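# Hot-swap flagged drives in the dock with bench spares

## Task

Swap out every drive the screen flags, using the two spare drives lying on the bench mat as replacements. Each replacement must go in connector end first (downward) and point the same way as the neighbouring drives. Drives not flagged must finish exactly where they began. A drive inserted into a bay needs some time to rebuild, and at no moment may more than one bay be either missing its drive (even partly pulled) or rebuilding; breaking this fails the job. Each removed drive must be set straight onto the mat. At the end the dock must sit flat on the mat, no drive may still be rebuilding, and the gripper must have released everything and backed away; anything held in place only by the robot at the end does not count.

## Robot and tools

Robot: one Doosan M1013 six-joint arm carrying a Robotiq 2F-140 two-finger gripper. There is only this single arm, so every row and target describes it alone.

Frame: the scene frame has its origin on the table top right under the arm base, +z up, and +y to the left when facing along +x. The arm base may be slightly tilted. The state line reports end_effector_position in metres (the point between the pads when closed) and end_effector_quat_wxyz, plus linear (m/s) and angular (rad/s) velocities; at long reach the printed position can be somewhat off. The fingers point along the gripper's +z and close along its y. Closed fingertips extend about 33 mm past that point, open ones about 9 mm; while closing the tips travel about 24 mm further out, so leave clearance above surfaces.

Joint order everywhere (rows and result lists): waist (joint_1), shoulder (joint_2), elbow (joint_3), forearm roll (joint_4), wrist pitch (joint_5), wrist roll (joint_6).

A row is a list of 9 numbers, each from -1 to 1: six joint displacements in the order above, then gripper position, gripper force_limit, gripper speed. Optionally 6 more numbers (0 to 1) may follow: a per-joint stiffness scale, same joint order, that multiplies that joint's position gain and persists until changed. The joint numbers are offsets, not poses, and are scaled: 1.0 equals 1.398 rad for waist and shoulder, 2.097 rad for the elbow, 2.622 rad for the three wrist joints. Joint ranges in rad: elbow -2.792 to 2.792, all others -6.283 to 6.283 (real ends may differ by 0.010).

Gripper numbers are absolute settings. position: +1 fully open (140 mm), pads touch near -0.8, -1 closes until blocked. force_limit: -1 about 14 N, 0 about 60 N, +1 about 107 N. speed: -1 about 30 mm/s, 0 about 140, +1 about 250.

Tools:
- execute_actions(actions): a list of up to 15 actions; each action is a list of up to 15 rows, one row per 1/30 s control step, the last row held to fill 15 steps (0.5 s). Displacements in every row are measured from the joint angles at the start of that action, not the previous row; for a call's first action that is the last reported angles. An action asking a joint more than 0.010 rad beyond its range is refused; if the first action (or any malformed one) fails, nothing in the call runs. A joint pushed past its real end stops there, and the result notes "joint sent to its limit". An empty list just returns state and images.
- move(target, speed, blocking): target is one row as above, displacements counted from the Joint positions in the latest result showing them. All joints follow paths that finish together, so the hand traces a curve; duration is clamped to 0.5-10 s. speed is the peak rad/s of the joint travelling furthest, 0.01 to 2, default 0.5. Gripper values are sent at the start. blocking=false returns after 0.5 s while motion continues; then other motion calls are refused until wait or stop shows it ended. Its extra line gives the ending (done, off_target, moving, held, fault), limits=held or none, and the joint furthest from target. Paths ignore obstacles; the arm is stiff unless you lower stiffness, so aiming even slightly into a firm surface can trigger a fault.
- wait(seconds): 0 to 10; holds the last command, returns early if a move ends.
- stop(): brakes a running move; it needs room, more if fast. Fingers continue.
- zoom_image(camera, region): camera is cam_head_left, cam_head_right, cam_high (672x504 each) or cam_wrist (616x616); region [x0, y0, x1, y1] in pixels from the top-left, at most 504 by 504.
- read_manual(section): only "licences"; no motion.
- finished_scene(scene): closes the given scene (integer) irreversibly and reports success.

Motion limits: joint targets are kept within a lead of the measured angle (0.456 rad waist/shoulder, 0.683 elbow, 0.854 wrist joints; smaller, 0.254/0.382/0.477, when stiffness may be set, as here), and are scaled back if they would put the hand more than 70 mm from where it is. Large displacements thus take several actions and may not complete while waiting; resend the remainder. "Joint targets" shows what the joints are currently driven toward. "joint command not followed" means a clearance check altered targets.

Gripping: close with position -1 and confirm object_status 2. Codes: 0 moving, 1 blocked while opening, 2 blocked while closing, 3 reached the request or pads met (a thin part might still be held). position_measured is in counts: 3 open, 230 pads together. To squeeze harder while at status 2, raise force_limit and nudge position by at least 0.01 (for example -1 to -0.98).

Hazards: contact torque reaching a joint's load limit (waist 312, shoulder 312, elbow 147, wrist joints 41.4 N m, held weight included) or any external force of 144 N on the arm, tool or load halts the arm for 10 s and drops the rest of the call. Holding loads heats motors; a MOTOR HOT line warns, and an OVER-TEMPERATURE FAULT brakes the arm. Avoid drops, slips, slamming, hard hits and heavy pushes, and never let anything leave the table. Loose objects may occasionally get nudged by an outside disturbance. The robot keeps its last command between calls, so plan so nothing is left pressing or hanging.

Each tool is called after "Emit:" by a JSON object that holds its "api" and its "payload", one argument or row to a line.

## Session

Emit:
{"api": "execute_actions", "payload": {
  "actions": []
}}

Scene clock: 0.00 s.
end_effector_position=(+0.5519, -0.2023, +0.3842) position_measured=3 object_status=3 end_effector_quat_wxyz=(+0.316, +0.806, -0.455, +0.209) end_effector_velocity=(+0.000, -0.000, +0.000) end_effector_angular_velocity=(-0.000, -0.000, -0.000)
Joint names: [waist, shoulder, elbow, forearm roll, wrist pitch, wrist roll]
Joint positions: [ 0.017 -0.003  1.861 -0.811  1.315  2.825]
Joint velocities: [-0.     0.001 -0.001 -0.     0.     0.   ]
Joint targets: [0.017 -0.003 1.861 -0.811 1.315 2.825]
Joint stiffness scale: [1. 1. 1. 1. 1. 1.]

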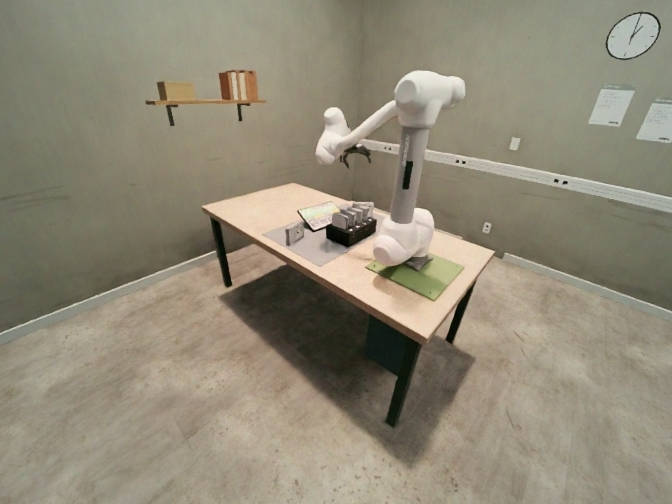

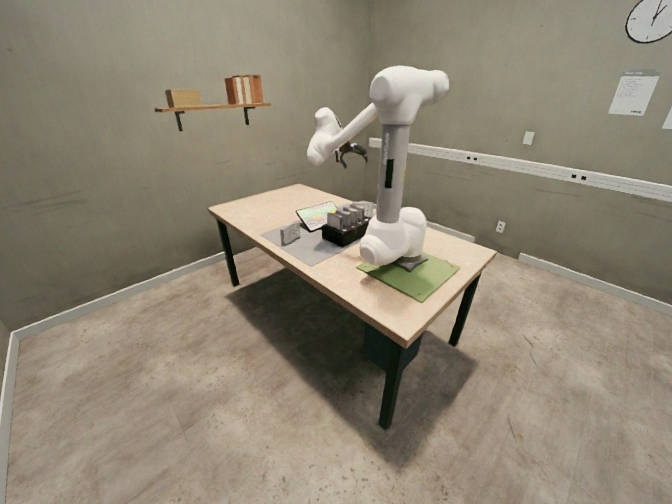

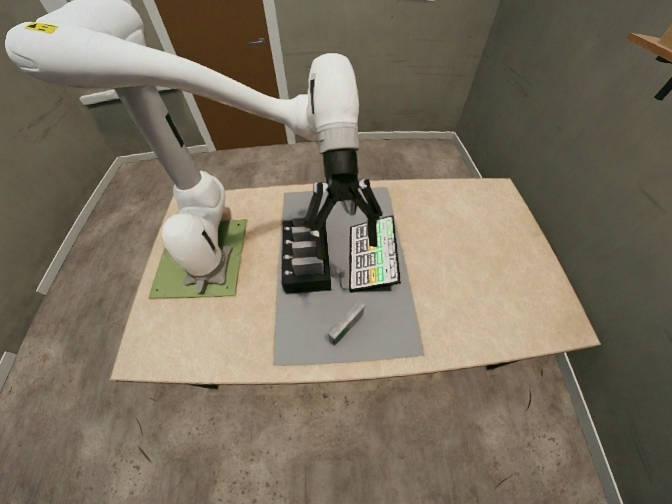

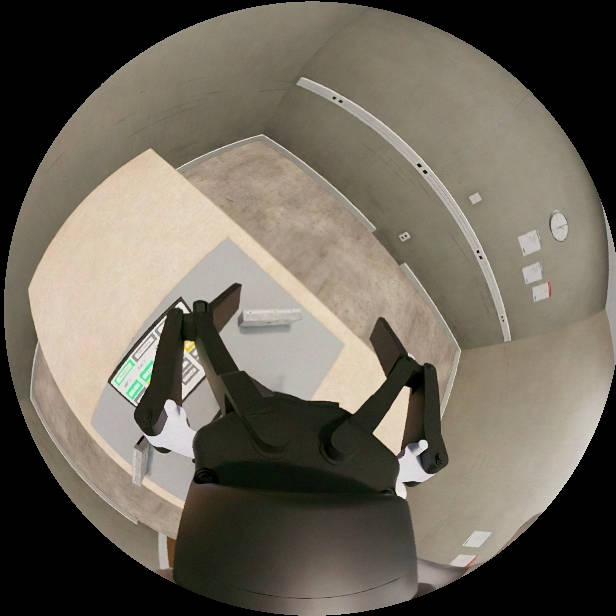

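Emit:
{"api": "zoom_image", "payload": {
  "camera": "cam_high",
  "region": [260, 180, 440, 370]
}}

Emit:
{"api": "zoom_image", "payload": {
  "camera": "cam_head_left",
  "region": [250, 180, 400, 270]
}}

Region (260, 180, 440, 370) of cam_high's 672x504 image, scaled by 2.653, with more detail than that image has; it fills the left 477 columns of this view, and the rest is white.

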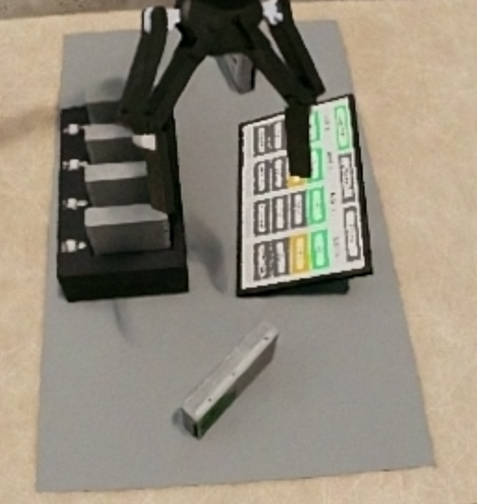

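Region (250, 180, 400, 270) of cam_head_left's 672x504 image, scaled by 3.360, with more detail than that image has; it fills the top 302 rows of this view, and the rest is white.

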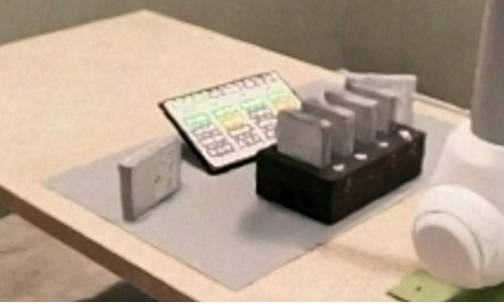

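Emit:
{"api": "move", "payload": {
  "target": [-0.012, -0.058, -0.0232, 0.309, 0.0375, -0.478, 1, 0, 0],
  "speed": 1.0
}}

Scene clock: 51.50 s.
end_effector_position=(+0.5014, +0.0235, +0.3538) position_measured=3 object_status=3 end_effector_quat_wxyz=(+0.000, +1.000, -0.013, -0.003) end_effector_velocity=(-0.000, +0.000, +0.000) end_effector_angular_velocity=(+0.001, -0.000, +0.002)
Joint names: [waist, shoulder, elbow, forearm roll, wrist pitch, wrist roll]
Joint positions: [ 0.004 -0.081  1.816 -0.004  1.411  1.581]
Joint velocities: [-0.    -0.001  0.     0.001  0.    -0.002]
Joint targets: [0.000 -0.084 1.813 -0.001 1.413 1.572]
Joint stiffness scale: [1. 1. 1. 1. 1. 1.]
move: done; limits=none; farthest joint: the wrist roll, 0.009 radians from its target (1.253 radians at the start)
camera_calibration (this result's frames):
cam_wrist: T_world_to_cam=[[0.208659, -0.977946, 0.0090856, -0.0874576], [-0.900268, -0.188439, 0.392438, 0.321566], [-0.382071, -0.0900653, -0.919733, 0.710311], [0, 0, 0, 1]] pos_world=[0.579134, 0.0390413, 0.527897]

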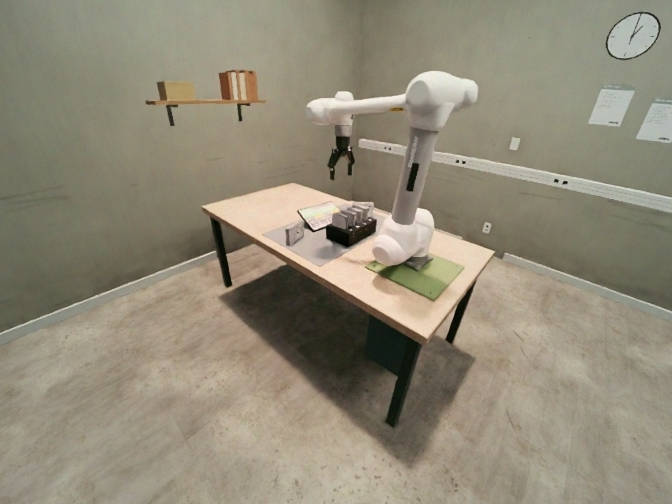

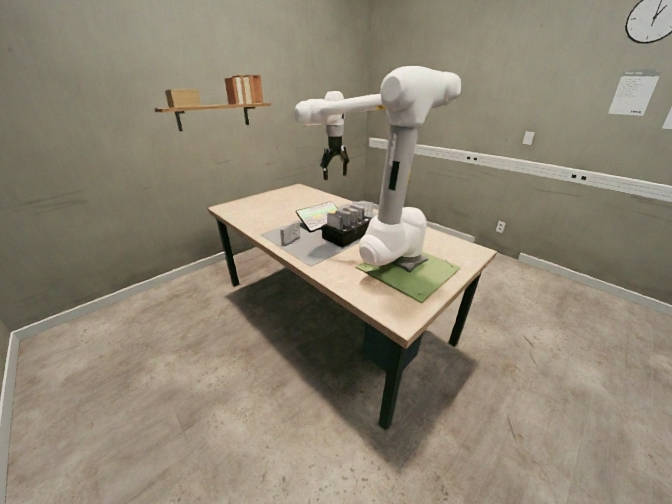

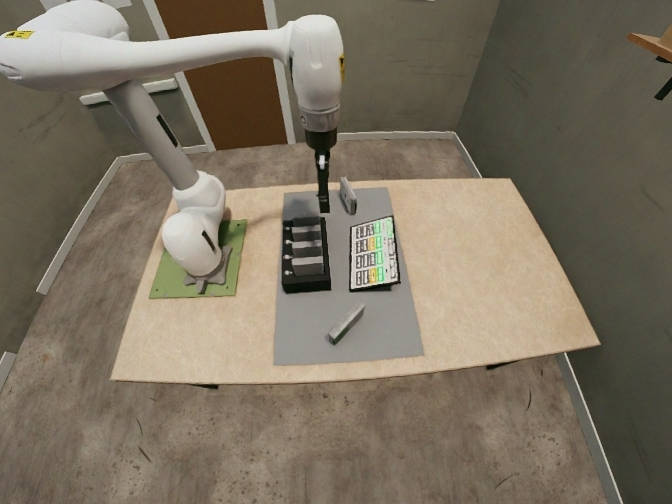

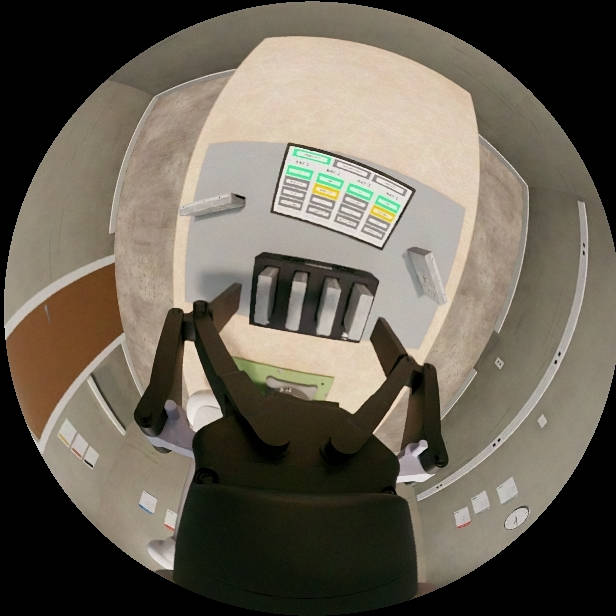

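Emit:
{"api": "zoom_image", "payload": {
  "camera": "cam_wrist",
  "region": [260, 135, 420, 255]
}}

Emit:
{"api": "zoom_image", "payload": {
  "camera": "cam_wrist",
  "region": [170, 170, 460, 350]
}}

Emit:
{"api": "zoom_image", "payload": {
  "camera": "cam_high",
  "region": [270, 170, 410, 350]
}}

Region (260, 135, 420, 255) of cam_wrist's 616x616 image, scaled by 3.150, with more detail than that image has; it fills the top 378 rows of this view, and the rest is white.

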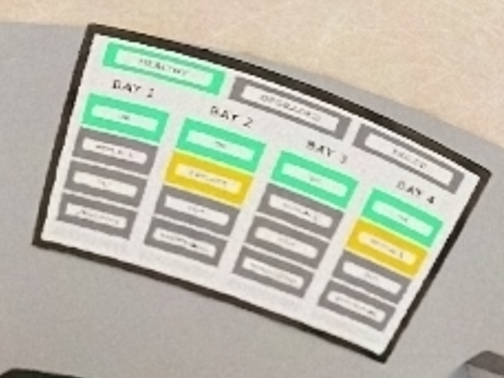

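Region (170, 170, 460, 350) of cam_wrist's 616x616 image, scaled by 1.738, with more detail than that image has; it fills the top 313 rows of this view, and the rest is white.

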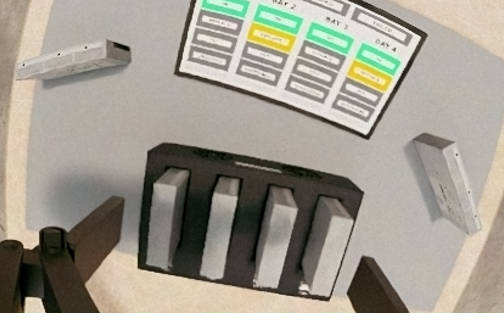

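Region (270, 170, 410, 350) of cam_high's 672x504 image, scaled by 2.800, with more detail than that image has.

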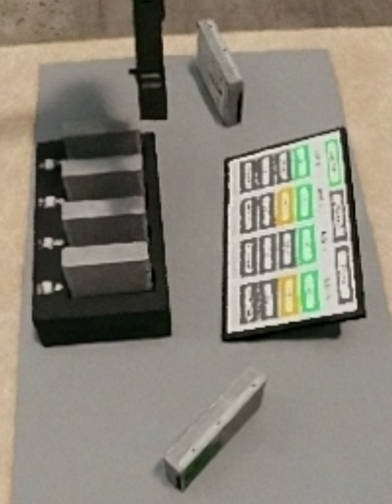

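Emit:
{"api": "zoom_image", "payload": {
  "camera": "cam_high",
  "region": [278, 210, 338, 295]
}}

Emit:
{"api": "zoom_image", "payload": {
  "camera": "cam_head_right",
  "region": [270, 195, 390, 255]
}}

Region (278, 210, 338, 295) of cam_high's 672x504 image, scaled by 5.929, with more detail than that image has; it fills the left 356 columns of this view, and the rest is white.

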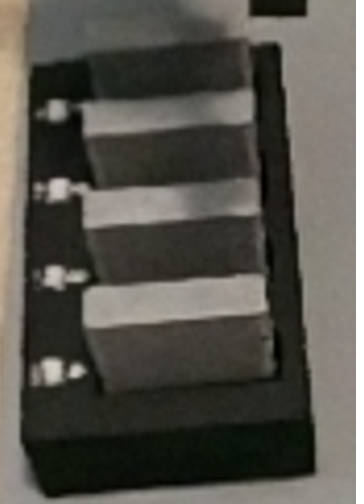

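Region (270, 195, 390, 255) of cam_head_right's 672x504 image, scaled by 4.200, with more detail than that image has.

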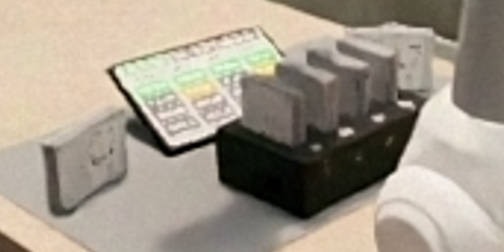

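Emit:
{"api": "zoom_image", "payload": {
  "camera": "cam_head_left",
  "region": [320, 200, 385, 250]
}}

Region (320, 200, 385, 250) of cam_head_left's 672x504 image, scaled by 7.754, with more detail than that image has; it fills the top 388 rows of this view, and the rest is white.

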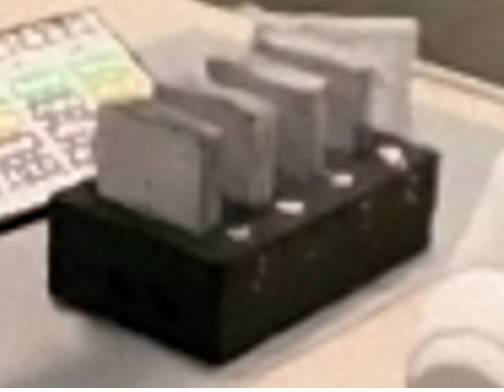

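Emit:
{"api": "move", "payload": {
  "target": [-0.074, -0.285, 0.175, 0.0015, 0.010, -0.053, -0.2, 0, 0],
  "speed": 0.8
}}

Emit:
{"api": "zoom_image", "payload": {
  "camera": "cam_wrist",
  "region": [180, 150, 440, 400]
}}

Scene clock: 97.50 s.
end_effector_position=(+0.2739, +0.0013, +0.3045) position_measured=154 object_status=3 end_effector_quat_wxyz=(-0.001, +1.000, +0.002, +0.000) end_effector_velocity=(-0.001, -0.000, -0.002) end_effector_angular_velocity=(+0.000, +0.003, +0.000)
Joint names: [waist, shoulder, elbow, forearm roll, wrist pitch, wrist roll]
Joint positions: [-0.095 -0.475  2.18  -0.001  1.435  1.45 ]
Joint velocities: [-0.001 -0.     0.003  0.    -0.    -0.001]
Joint targets: [-0.099 -0.479 2.183 0.000 1.437 1.442]
Joint stiffness scale: [1. 1. 1. 1. 1. 1.]
move: done; limits=none; farthest joint: the wrist roll, 0.008 radians from its target (0.138 radians at the start)
camera_calibration (this result's frames):
cam_wrist: T_world_to_cam=[[0.23815, -0.971191, 0.00850942, -0.0691645], [-0.896712, -0.216504, 0.386048, 0.132988], [-0.373084, -0.0995677, -0.92244, 0.574402], [0, 0, 0, 1]] pos_world=[0.350024, 0.0188124, 0.4791]

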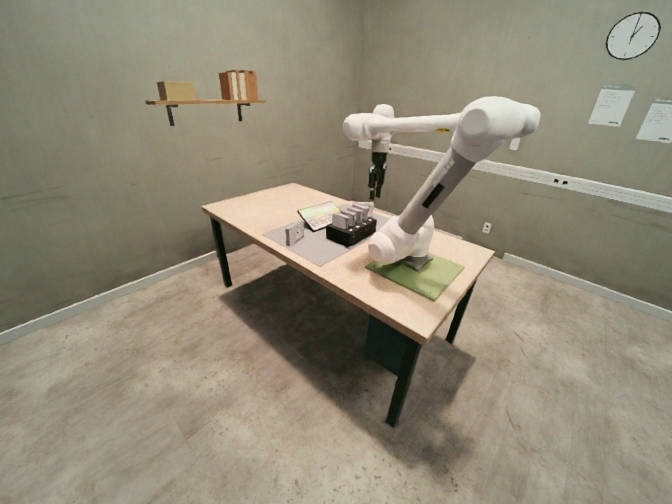

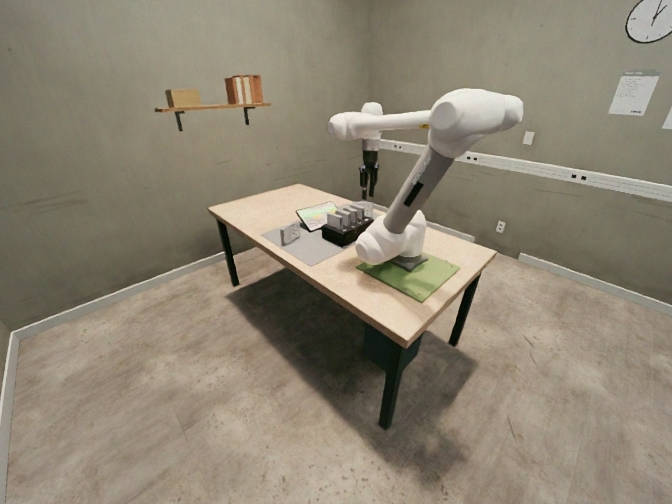

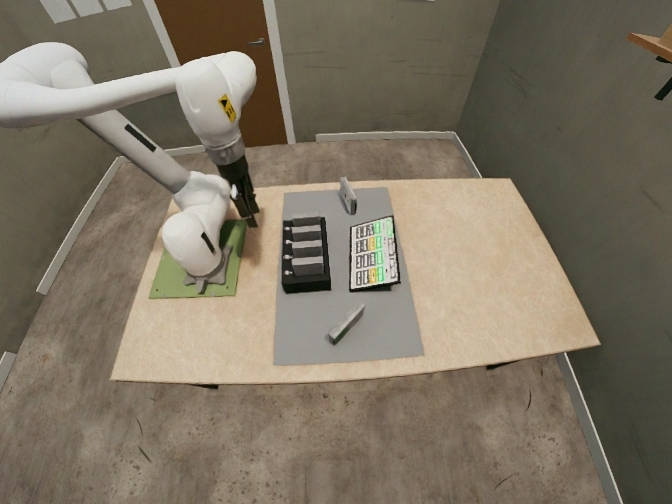

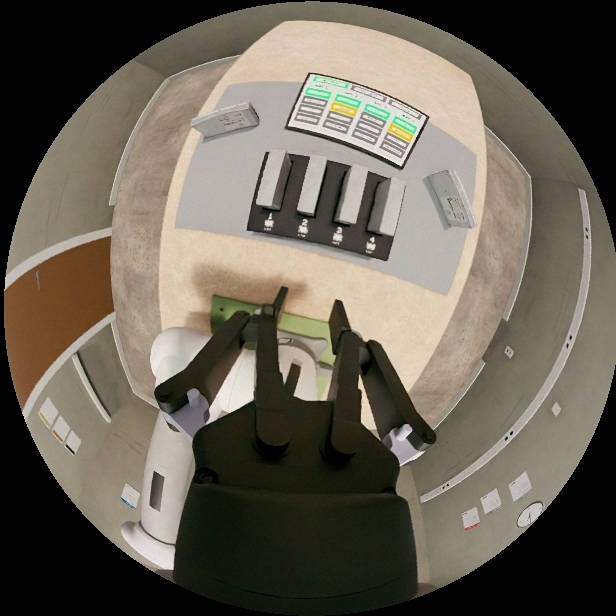

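Region (180, 150, 440, 400) of cam_wrist's 616x616 image, scaled by 1.938, with more detail than that image has; it fills the top 485 rows of this view, and the rest is white.

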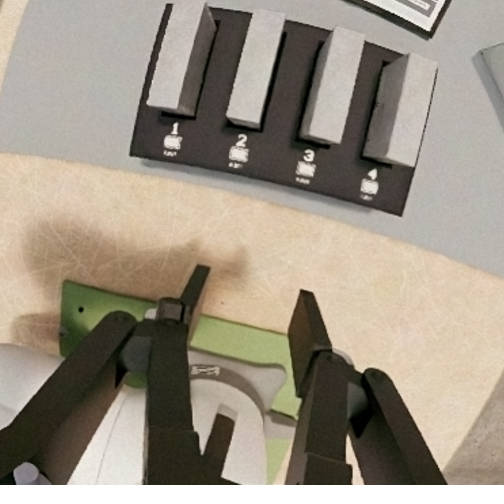

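Emit:
{"api": "zoom_image", "payload": {
  "camera": "cam_wrist",
  "region": [245, 200, 395, 265]
}}

Region (245, 200, 395, 265) of cam_wrist's 616x616 image, scaled by 3.360, with more detail than that image has; it fills the top 218 rows of this view, and the rest is white.

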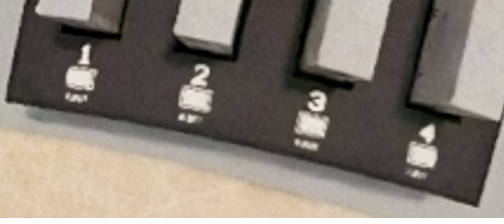

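Emit:
{"api": "move", "payload": {
  "target": [-0.116, 0.2425, -0.034, 0, -0.101, -0.062, -0.2, 0, 0],
  "speed": 0.8
}}

Scene clock: 115.77 s.
end_effector_position=(+0.4212, -0.0840, +0.2230) position_measured=154 object_status=3 end_effector_quat_wxyz=(-0.001, +1.000, -0.000, -0.002) end_effector_velocity=(+0.002, -0.001, +0.001) end_effector_angular_velocity=(-0.001, -0.003, +0.001)
Joint names: [waist, shoulder, elbow, forearm roll, wrist pitch, wrist roll]
Joint positions: [-0.254 -0.14   2.111 -0.001  1.172  1.297]
Joint velocities: [-0.001  0.001 -0.002 -0.    -0.002 -0.002]
Joint targets: [-0.258 -0.136 2.108 -0.001 1.170 1.288]
Joint stiffness scale: [1. 1. 1. 1. 1. 1.]
move: done; limits=none; farthest joint: the wrist roll, 0.009 radians from its target (0.163 radians at the start)
camera_calibration (this result's frames):
cam_wrist: T_world_to_cam=[[0.2342, -0.972167, 0.00642236, -0.184375], [-0.89573, -0.213208, 0.390141, 0.276914], [-0.377913, -0.0971236, -0.920733, 0.547599], [0, 0, 0, 1]] pos_world=[0.498165, -0.0670178, 0.397341]

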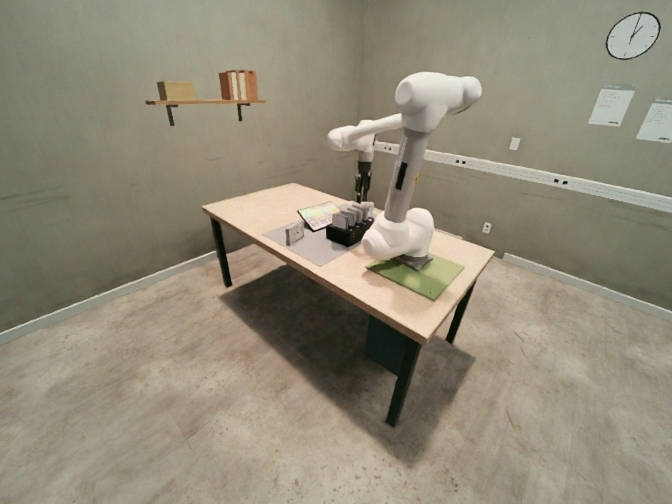

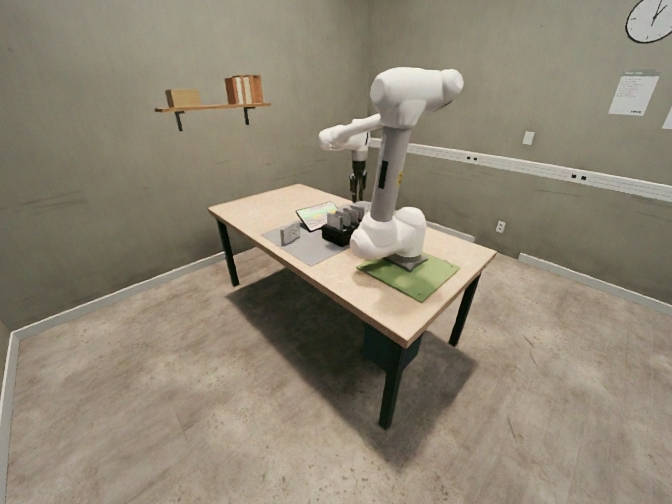

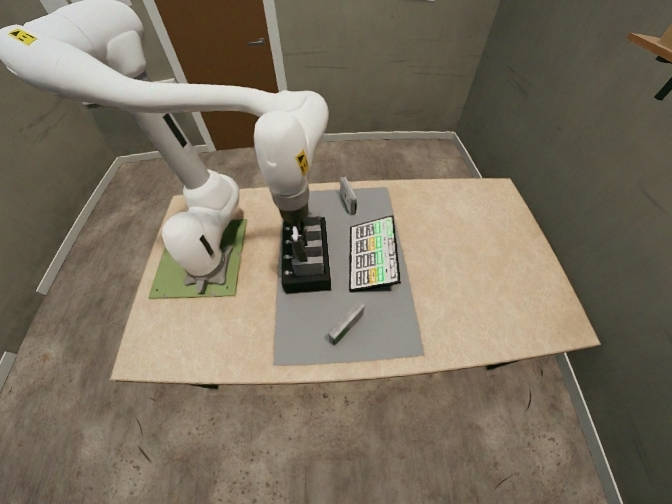

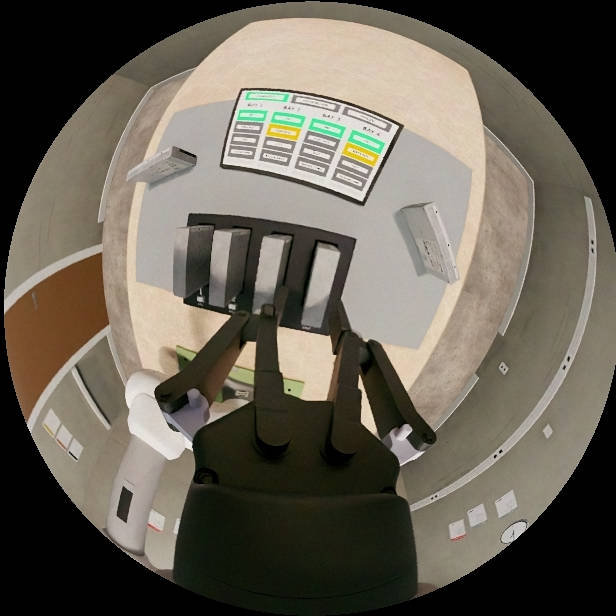

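Emit:
{"api": "move", "payload": {
  "target": [0, 0.0691, 0.0552, 0, -0.0815, 0, -0.2, 0, 0],
  "speed": 0.3
}}

Emit:
{"api": "execute_actions", "payload": {
  "actions": [
    [[0,0,0,0,0,0,-1,0.3,0]],
    [[0,0,0,0,0,0,-1,0.3,0]]
  ]
}}

Scene clock: 133.00 s.
end_effector_position=(+0.4247, -0.0848, +0.1280) position_measured=154 object_status=3 end_effector_quat_wxyz=(-0.000, +1.000, -0.000, +0.001) end_effector_velocity=(+0.001, -0.000, -0.000) end_effector_angular_velocity=(-0.001, -0.003, +0.000)
Joint names: [waist, shoulder, elbow, forearm roll, wrist pitch, wrist roll]
Joint positions: [-0.254 -0.047  2.224 -0.001  0.961  1.296]
Joint velocities: [ 0.    -0.     0.     0.    -0.003 -0.   ]
Joint targets: [-0.254 -0.043 2.227 -0.001 0.959 1.297]
Joint stiffness scale: [1. 1. 1. 1. 1. 1.]
move: done; limits=none; farthest joint: the shoulder, 0.004 radians from its target (0.097 radians at the start)
camera_calibration (this result's frames):
cam_wrist: T_world_to_cam=[[0.234515, -0.972069, 0.0091433, -0.185816], [-0.89783, -0.21298, 0.385409, 0.318556], [-0.372697, -0.0985935, -0.9227, 0.459241], [0, 0, 0, 1]] pos_world=[0.500744, -0.0675017, 0.302666]

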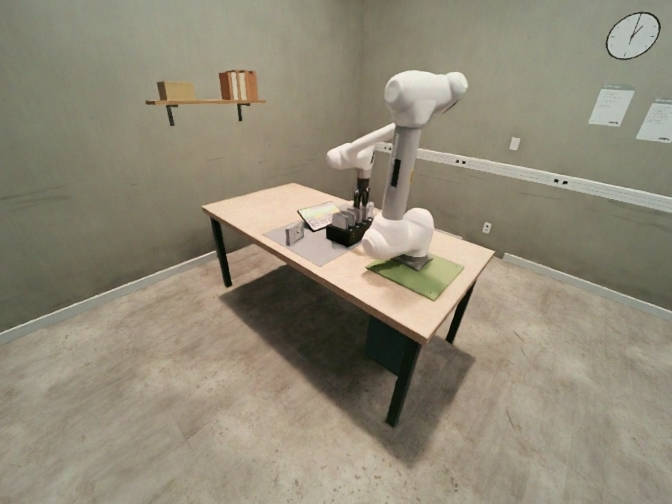

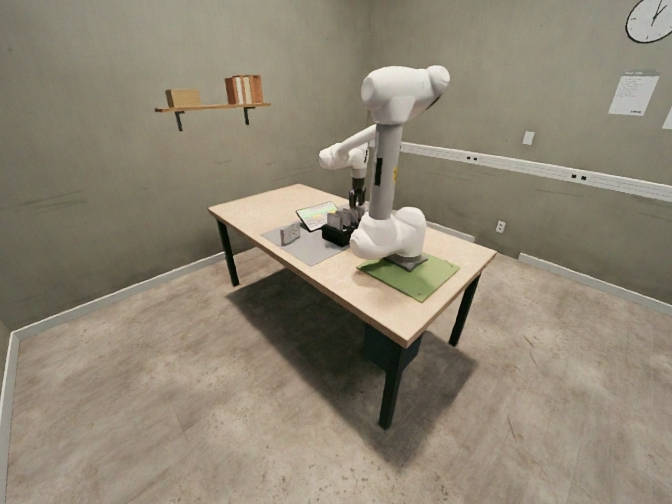

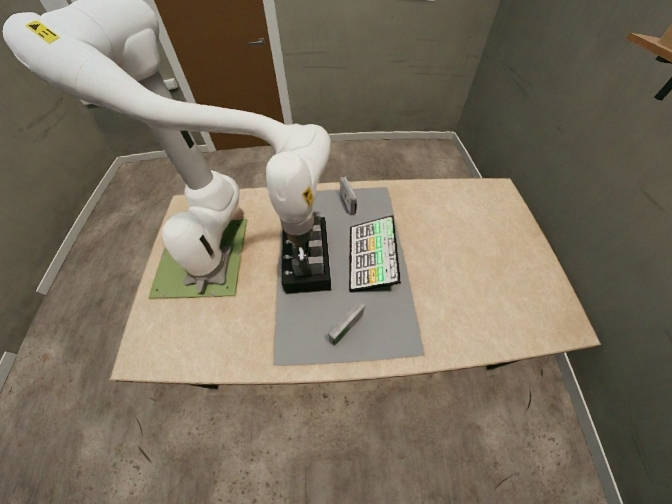

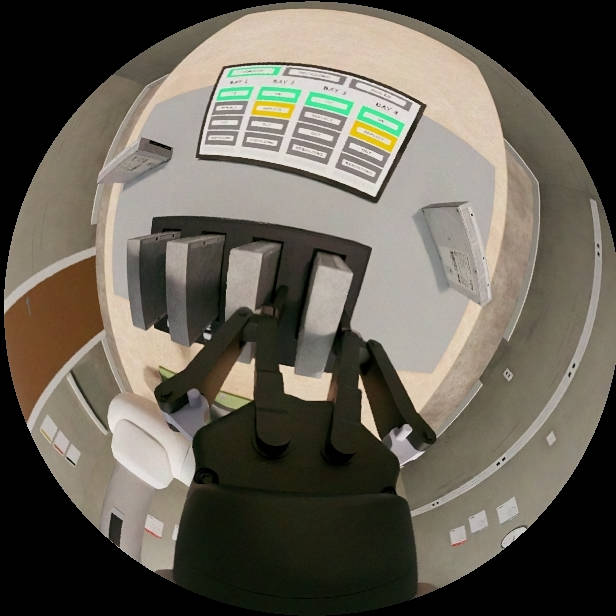

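Scene clock: 134.00 s.
end_effector_position=(+0.4248, -0.0909, +0.1289) position_measured=194 object_status=2 end_effector_quat_wxyz=(+0.008, +1.000, +0.006, -0.000) end_effector_velocity=(+0.000, -0.000, +0.000) end_effector_angular_velocity=(-0.000, -0.001, +0.001)
Joint names: [waist, shoulder, elbow, forearm roll, wrist pitch, wrist roll]
Joint positions: [-0.254 -0.047  2.222 -0.022  0.96   1.296]
Joint velocities: [-0.    -0.001 -0.    -0.     0.    -0.001]
Joint targets: [-0.254 -0.047 2.222 -0.019 0.960 1.296]
Joint stiffness scale: [1. 1. 1. 1. 1. 1.]
camera_calibration (this result's frames):
cam_wrist: T_world_to_cam=[[0.245804, -0.96898, 0.0256452, -0.198446], [-0.89467, -0.216613, 0.390697, 0.31456], [-0.373022, -0.118979, -0.920162, 0.457507], [0, 0, 0, 1]] pos_world=[0.500867, -0.0697184, 0.303172]

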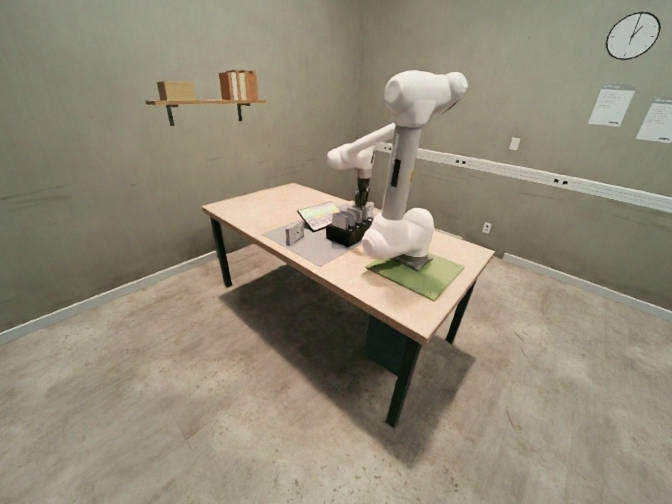

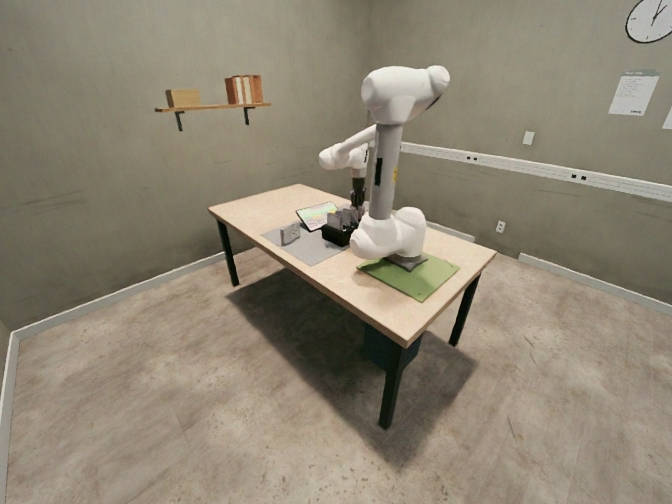

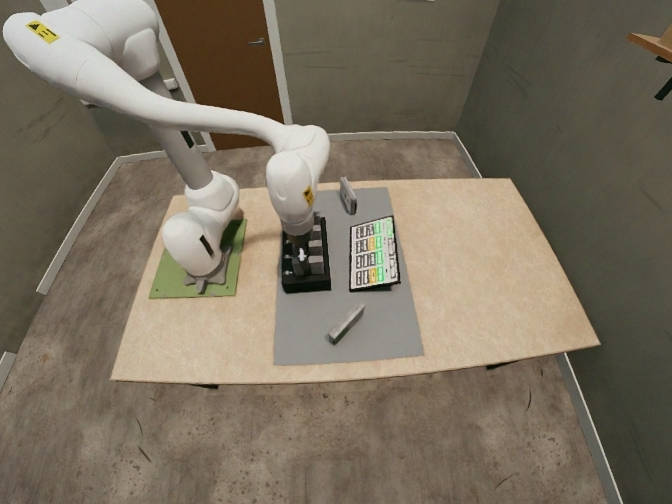

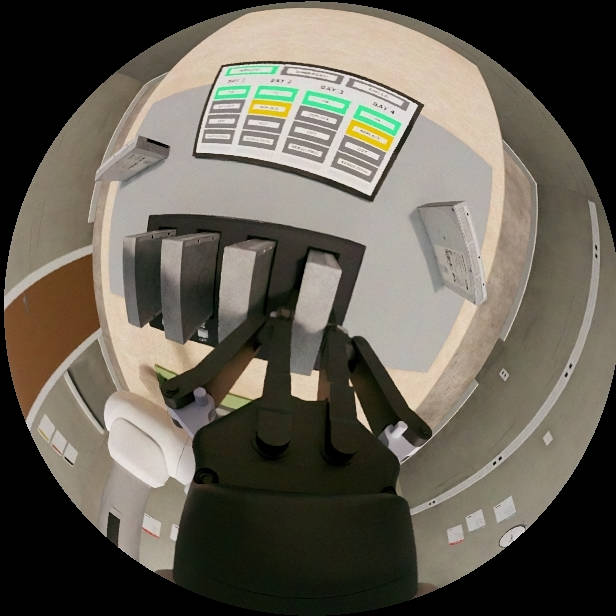

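Emit:
{"api": "move", "payload": {
  "target": [-0.01, -0.0146, -0.0116, 0.0084, 0.0172, -0.005, -1, 0.3, 0],
  "speed": 0.1
}}

Scene clock: 141.80 s.
end_effector_position=(+0.4214, -0.0903, +0.1419) position_measured=194 object_status=2 end_effector_quat_wxyz=(+0.001, +1.000, -0.001, -0.005) end_effector_velocity=(-0.000, -0.000, +0.000) end_effector_angular_velocity=(+0.000, +0.001, -0.001)
Joint names: [waist, shoulder, elbow, forearm roll, wrist pitch, wrist roll]
Joint positions: [-0.264 -0.061  2.207 -0.007  1.001  1.292]
Joint velocities: [-0.001 -0.    -0.001 -0.     0.001 -0.   ]
Joint targets: [-0.268 -0.068 2.198 -0.000 1.005 1.283]
Joint stiffness scale: [1. 1. 1. 1. 1. 1.]
move: done; limits=none; farthest joint: the elbow, 0.009 radians from its target (0.024 radians at the start)
camera_calibration (this result's frames):
cam_wrist: T_world_to_cam=[[0.232061, -0.97266, 0.00891689, -0.18947], [-0.894332, -0.20975, 0.39519, 0.306465], [-0.382516, -0.099683, -0.918556, 0.473755], [0, 0, 0, 1]] pos_world=[0.499269, -0.0727834, 0.315748]

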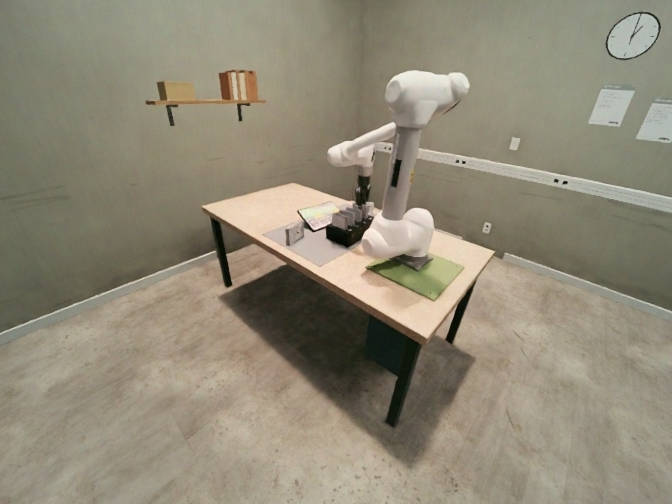

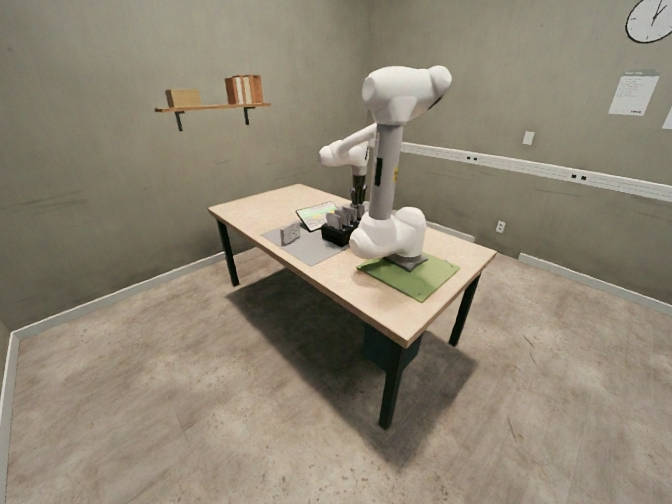

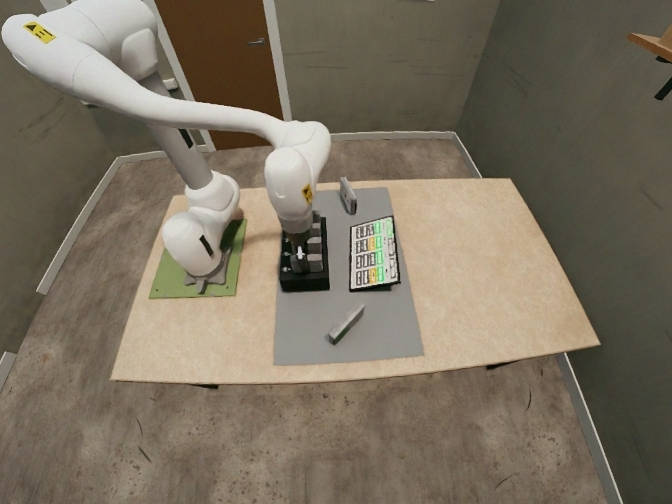

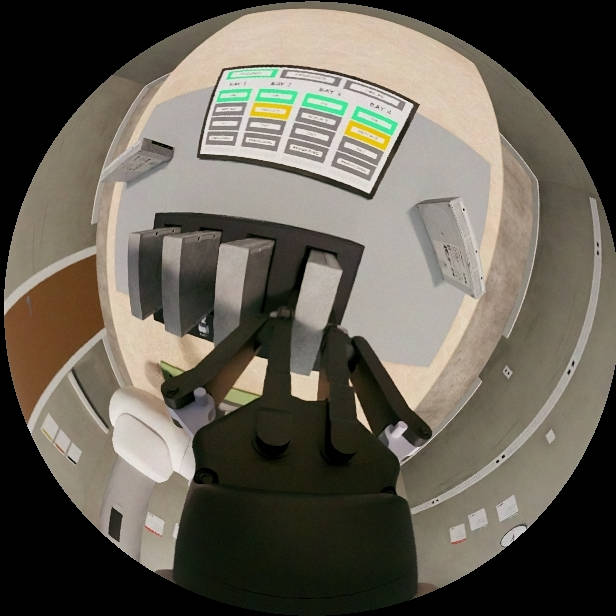

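Emit:
{"api": "move", "payload": {
  "target": [0, 0.010, 0.0072, 0, -0.0156, 0, -1, 0.3, 0],
  "speed": 0.1
}}

Emit:
{"api": "move", "payload": {
  "target": [0, -0.0691, -0.0552, 0, 0.0815, 0, -0.2, 0.3, 0.5],
  "speed": 0.3
}}

Scene clock: 148.00 s.
end_effector_position=(+0.4225, -0.0914, +0.1296) position_measured=194 object_status=2 end_effector_quat_wxyz=(+0.003, +1.000, -0.001, -0.001) end_effector_velocity=(+0.000, -0.000, -0.000) end_effector_angular_velocity=(-0.000, -0.001, +0.000)
Joint names: [waist, shoulder, elbow, forearm roll, wrist pitch, wrist roll]
Joint positions: [-0.264 -0.05   2.223 -0.01   0.965  1.292]
Joint velocities: [ 0.    -0.     0.     0.    -0.001 -0.   ]
Joint targets: [-0.264 -0.047 2.222 -0.007 0.960 1.292]
Joint stiffness scale: [1. 1. 1. 1. 1. 1.]
move: done; limits=none; farthest joint: the wrist pitch, 0.005 radians from its target (0.041 radians at the start)
camera_calibration (this result's frames):
cam_wrist: T_world_to_cam=[[0.233745, -0.97218, 0.0151716, -0.192191], [-0.896936, -0.209578, 0.389337, 0.313953], [-0.375326, -0.104614, -0.92097, 0.459579], [0, 0, 0, 1]] pos_world=[0.499011, -0.0729681, 0.303941]

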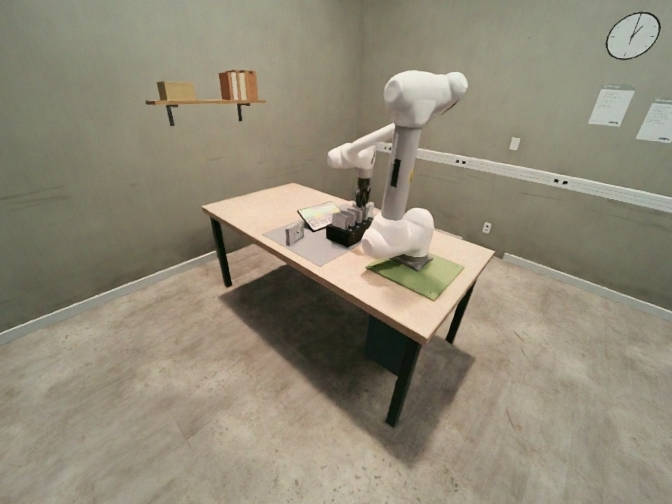

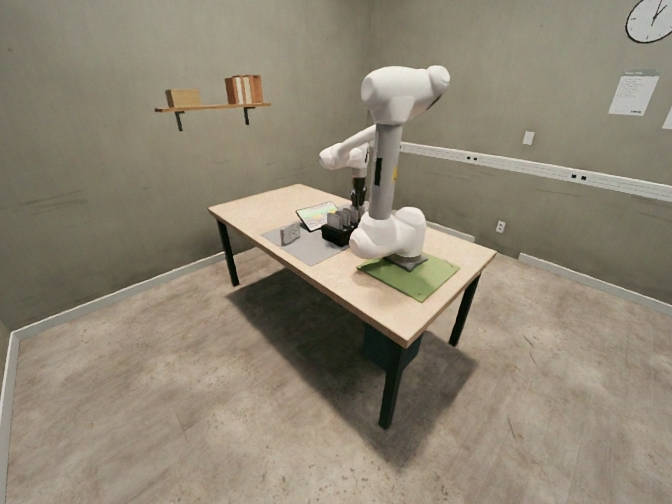

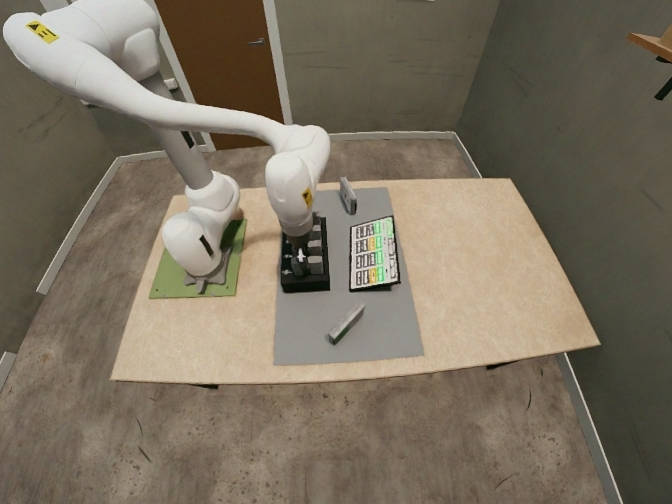

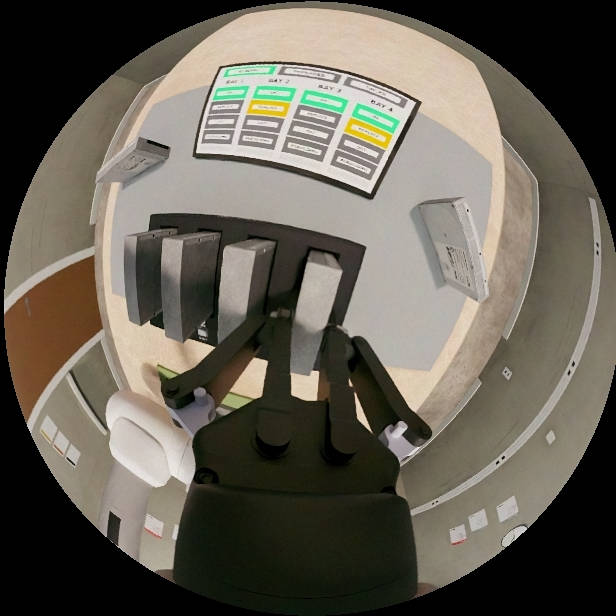

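Scene clock: 149.27 s.
end_effector_position=(+0.4186, -0.0910, +0.2248) position_measured=154 object_status=3 end_effector_quat_wxyz=(+0.003, +1.000, -0.001, -0.004) end_effector_velocity=(-0.001, +0.000, +0.000) end_effector_angular_velocity=(+0.000, +0.002, +0.000)
Joint names: [waist, shoulder, elbow, forearm roll, wrist pitch, wrist roll]
Joint positions: [-0.264 -0.143  2.11  -0.011  1.177  1.292]
Joint velocities: [-0.    -0.001  0.    -0.     0.002  0.   ]
Joint targets: [-0.264 -0.146 2.107 -0.010 1.179 1.292]
Joint stiffness scale: [1. 1. 1. 1. 1. 1.]
move: done; limits=none; farthest joint: the shoulder, 0.004 radians from its target (0.097 radians at the start)
camera_calibration (this result's frames):
cam_wrist: T_world_to_cam=[[0.232223, -0.972565, 0.0138029, -0.191427], [-0.895027, -0.20811, 0.394483, 0.27161], [-0.380787, -0.103962, -0.9188, 0.547701], [0, 0, 0, 1]] pos_world=[0.49611, -0.0727107, 0.398724]

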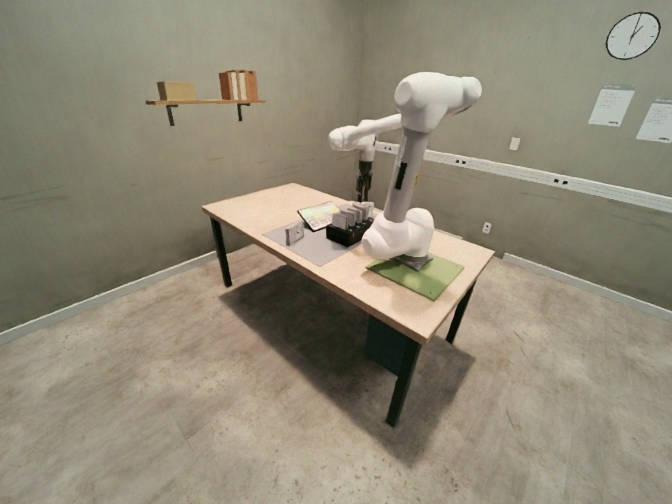

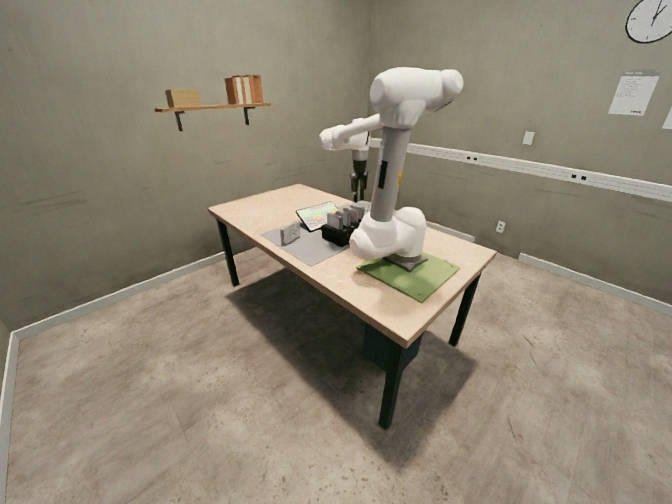

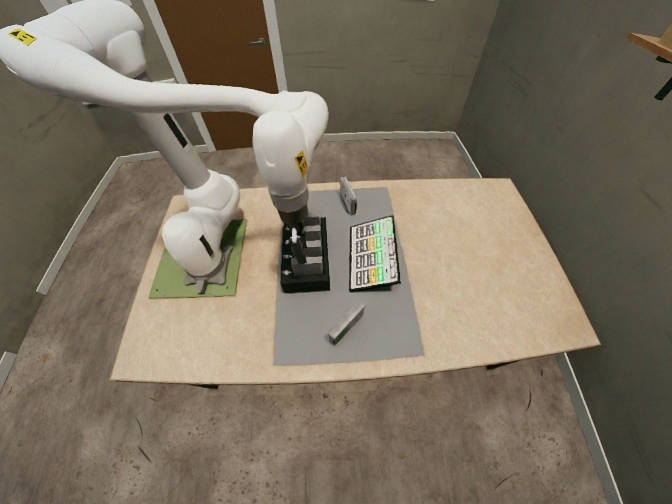

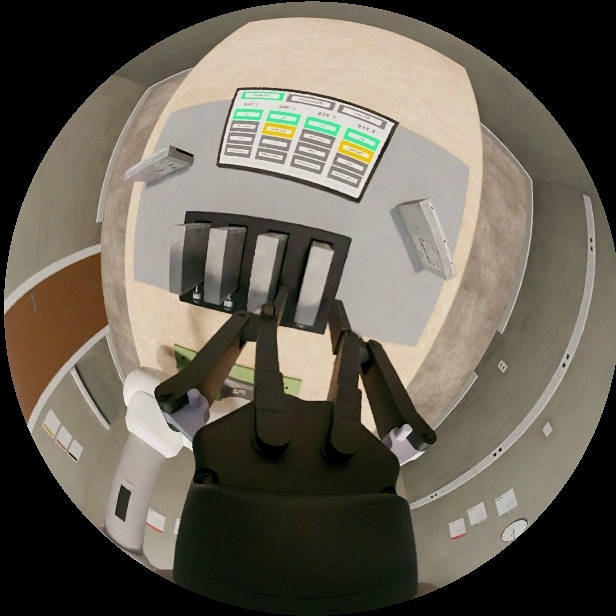

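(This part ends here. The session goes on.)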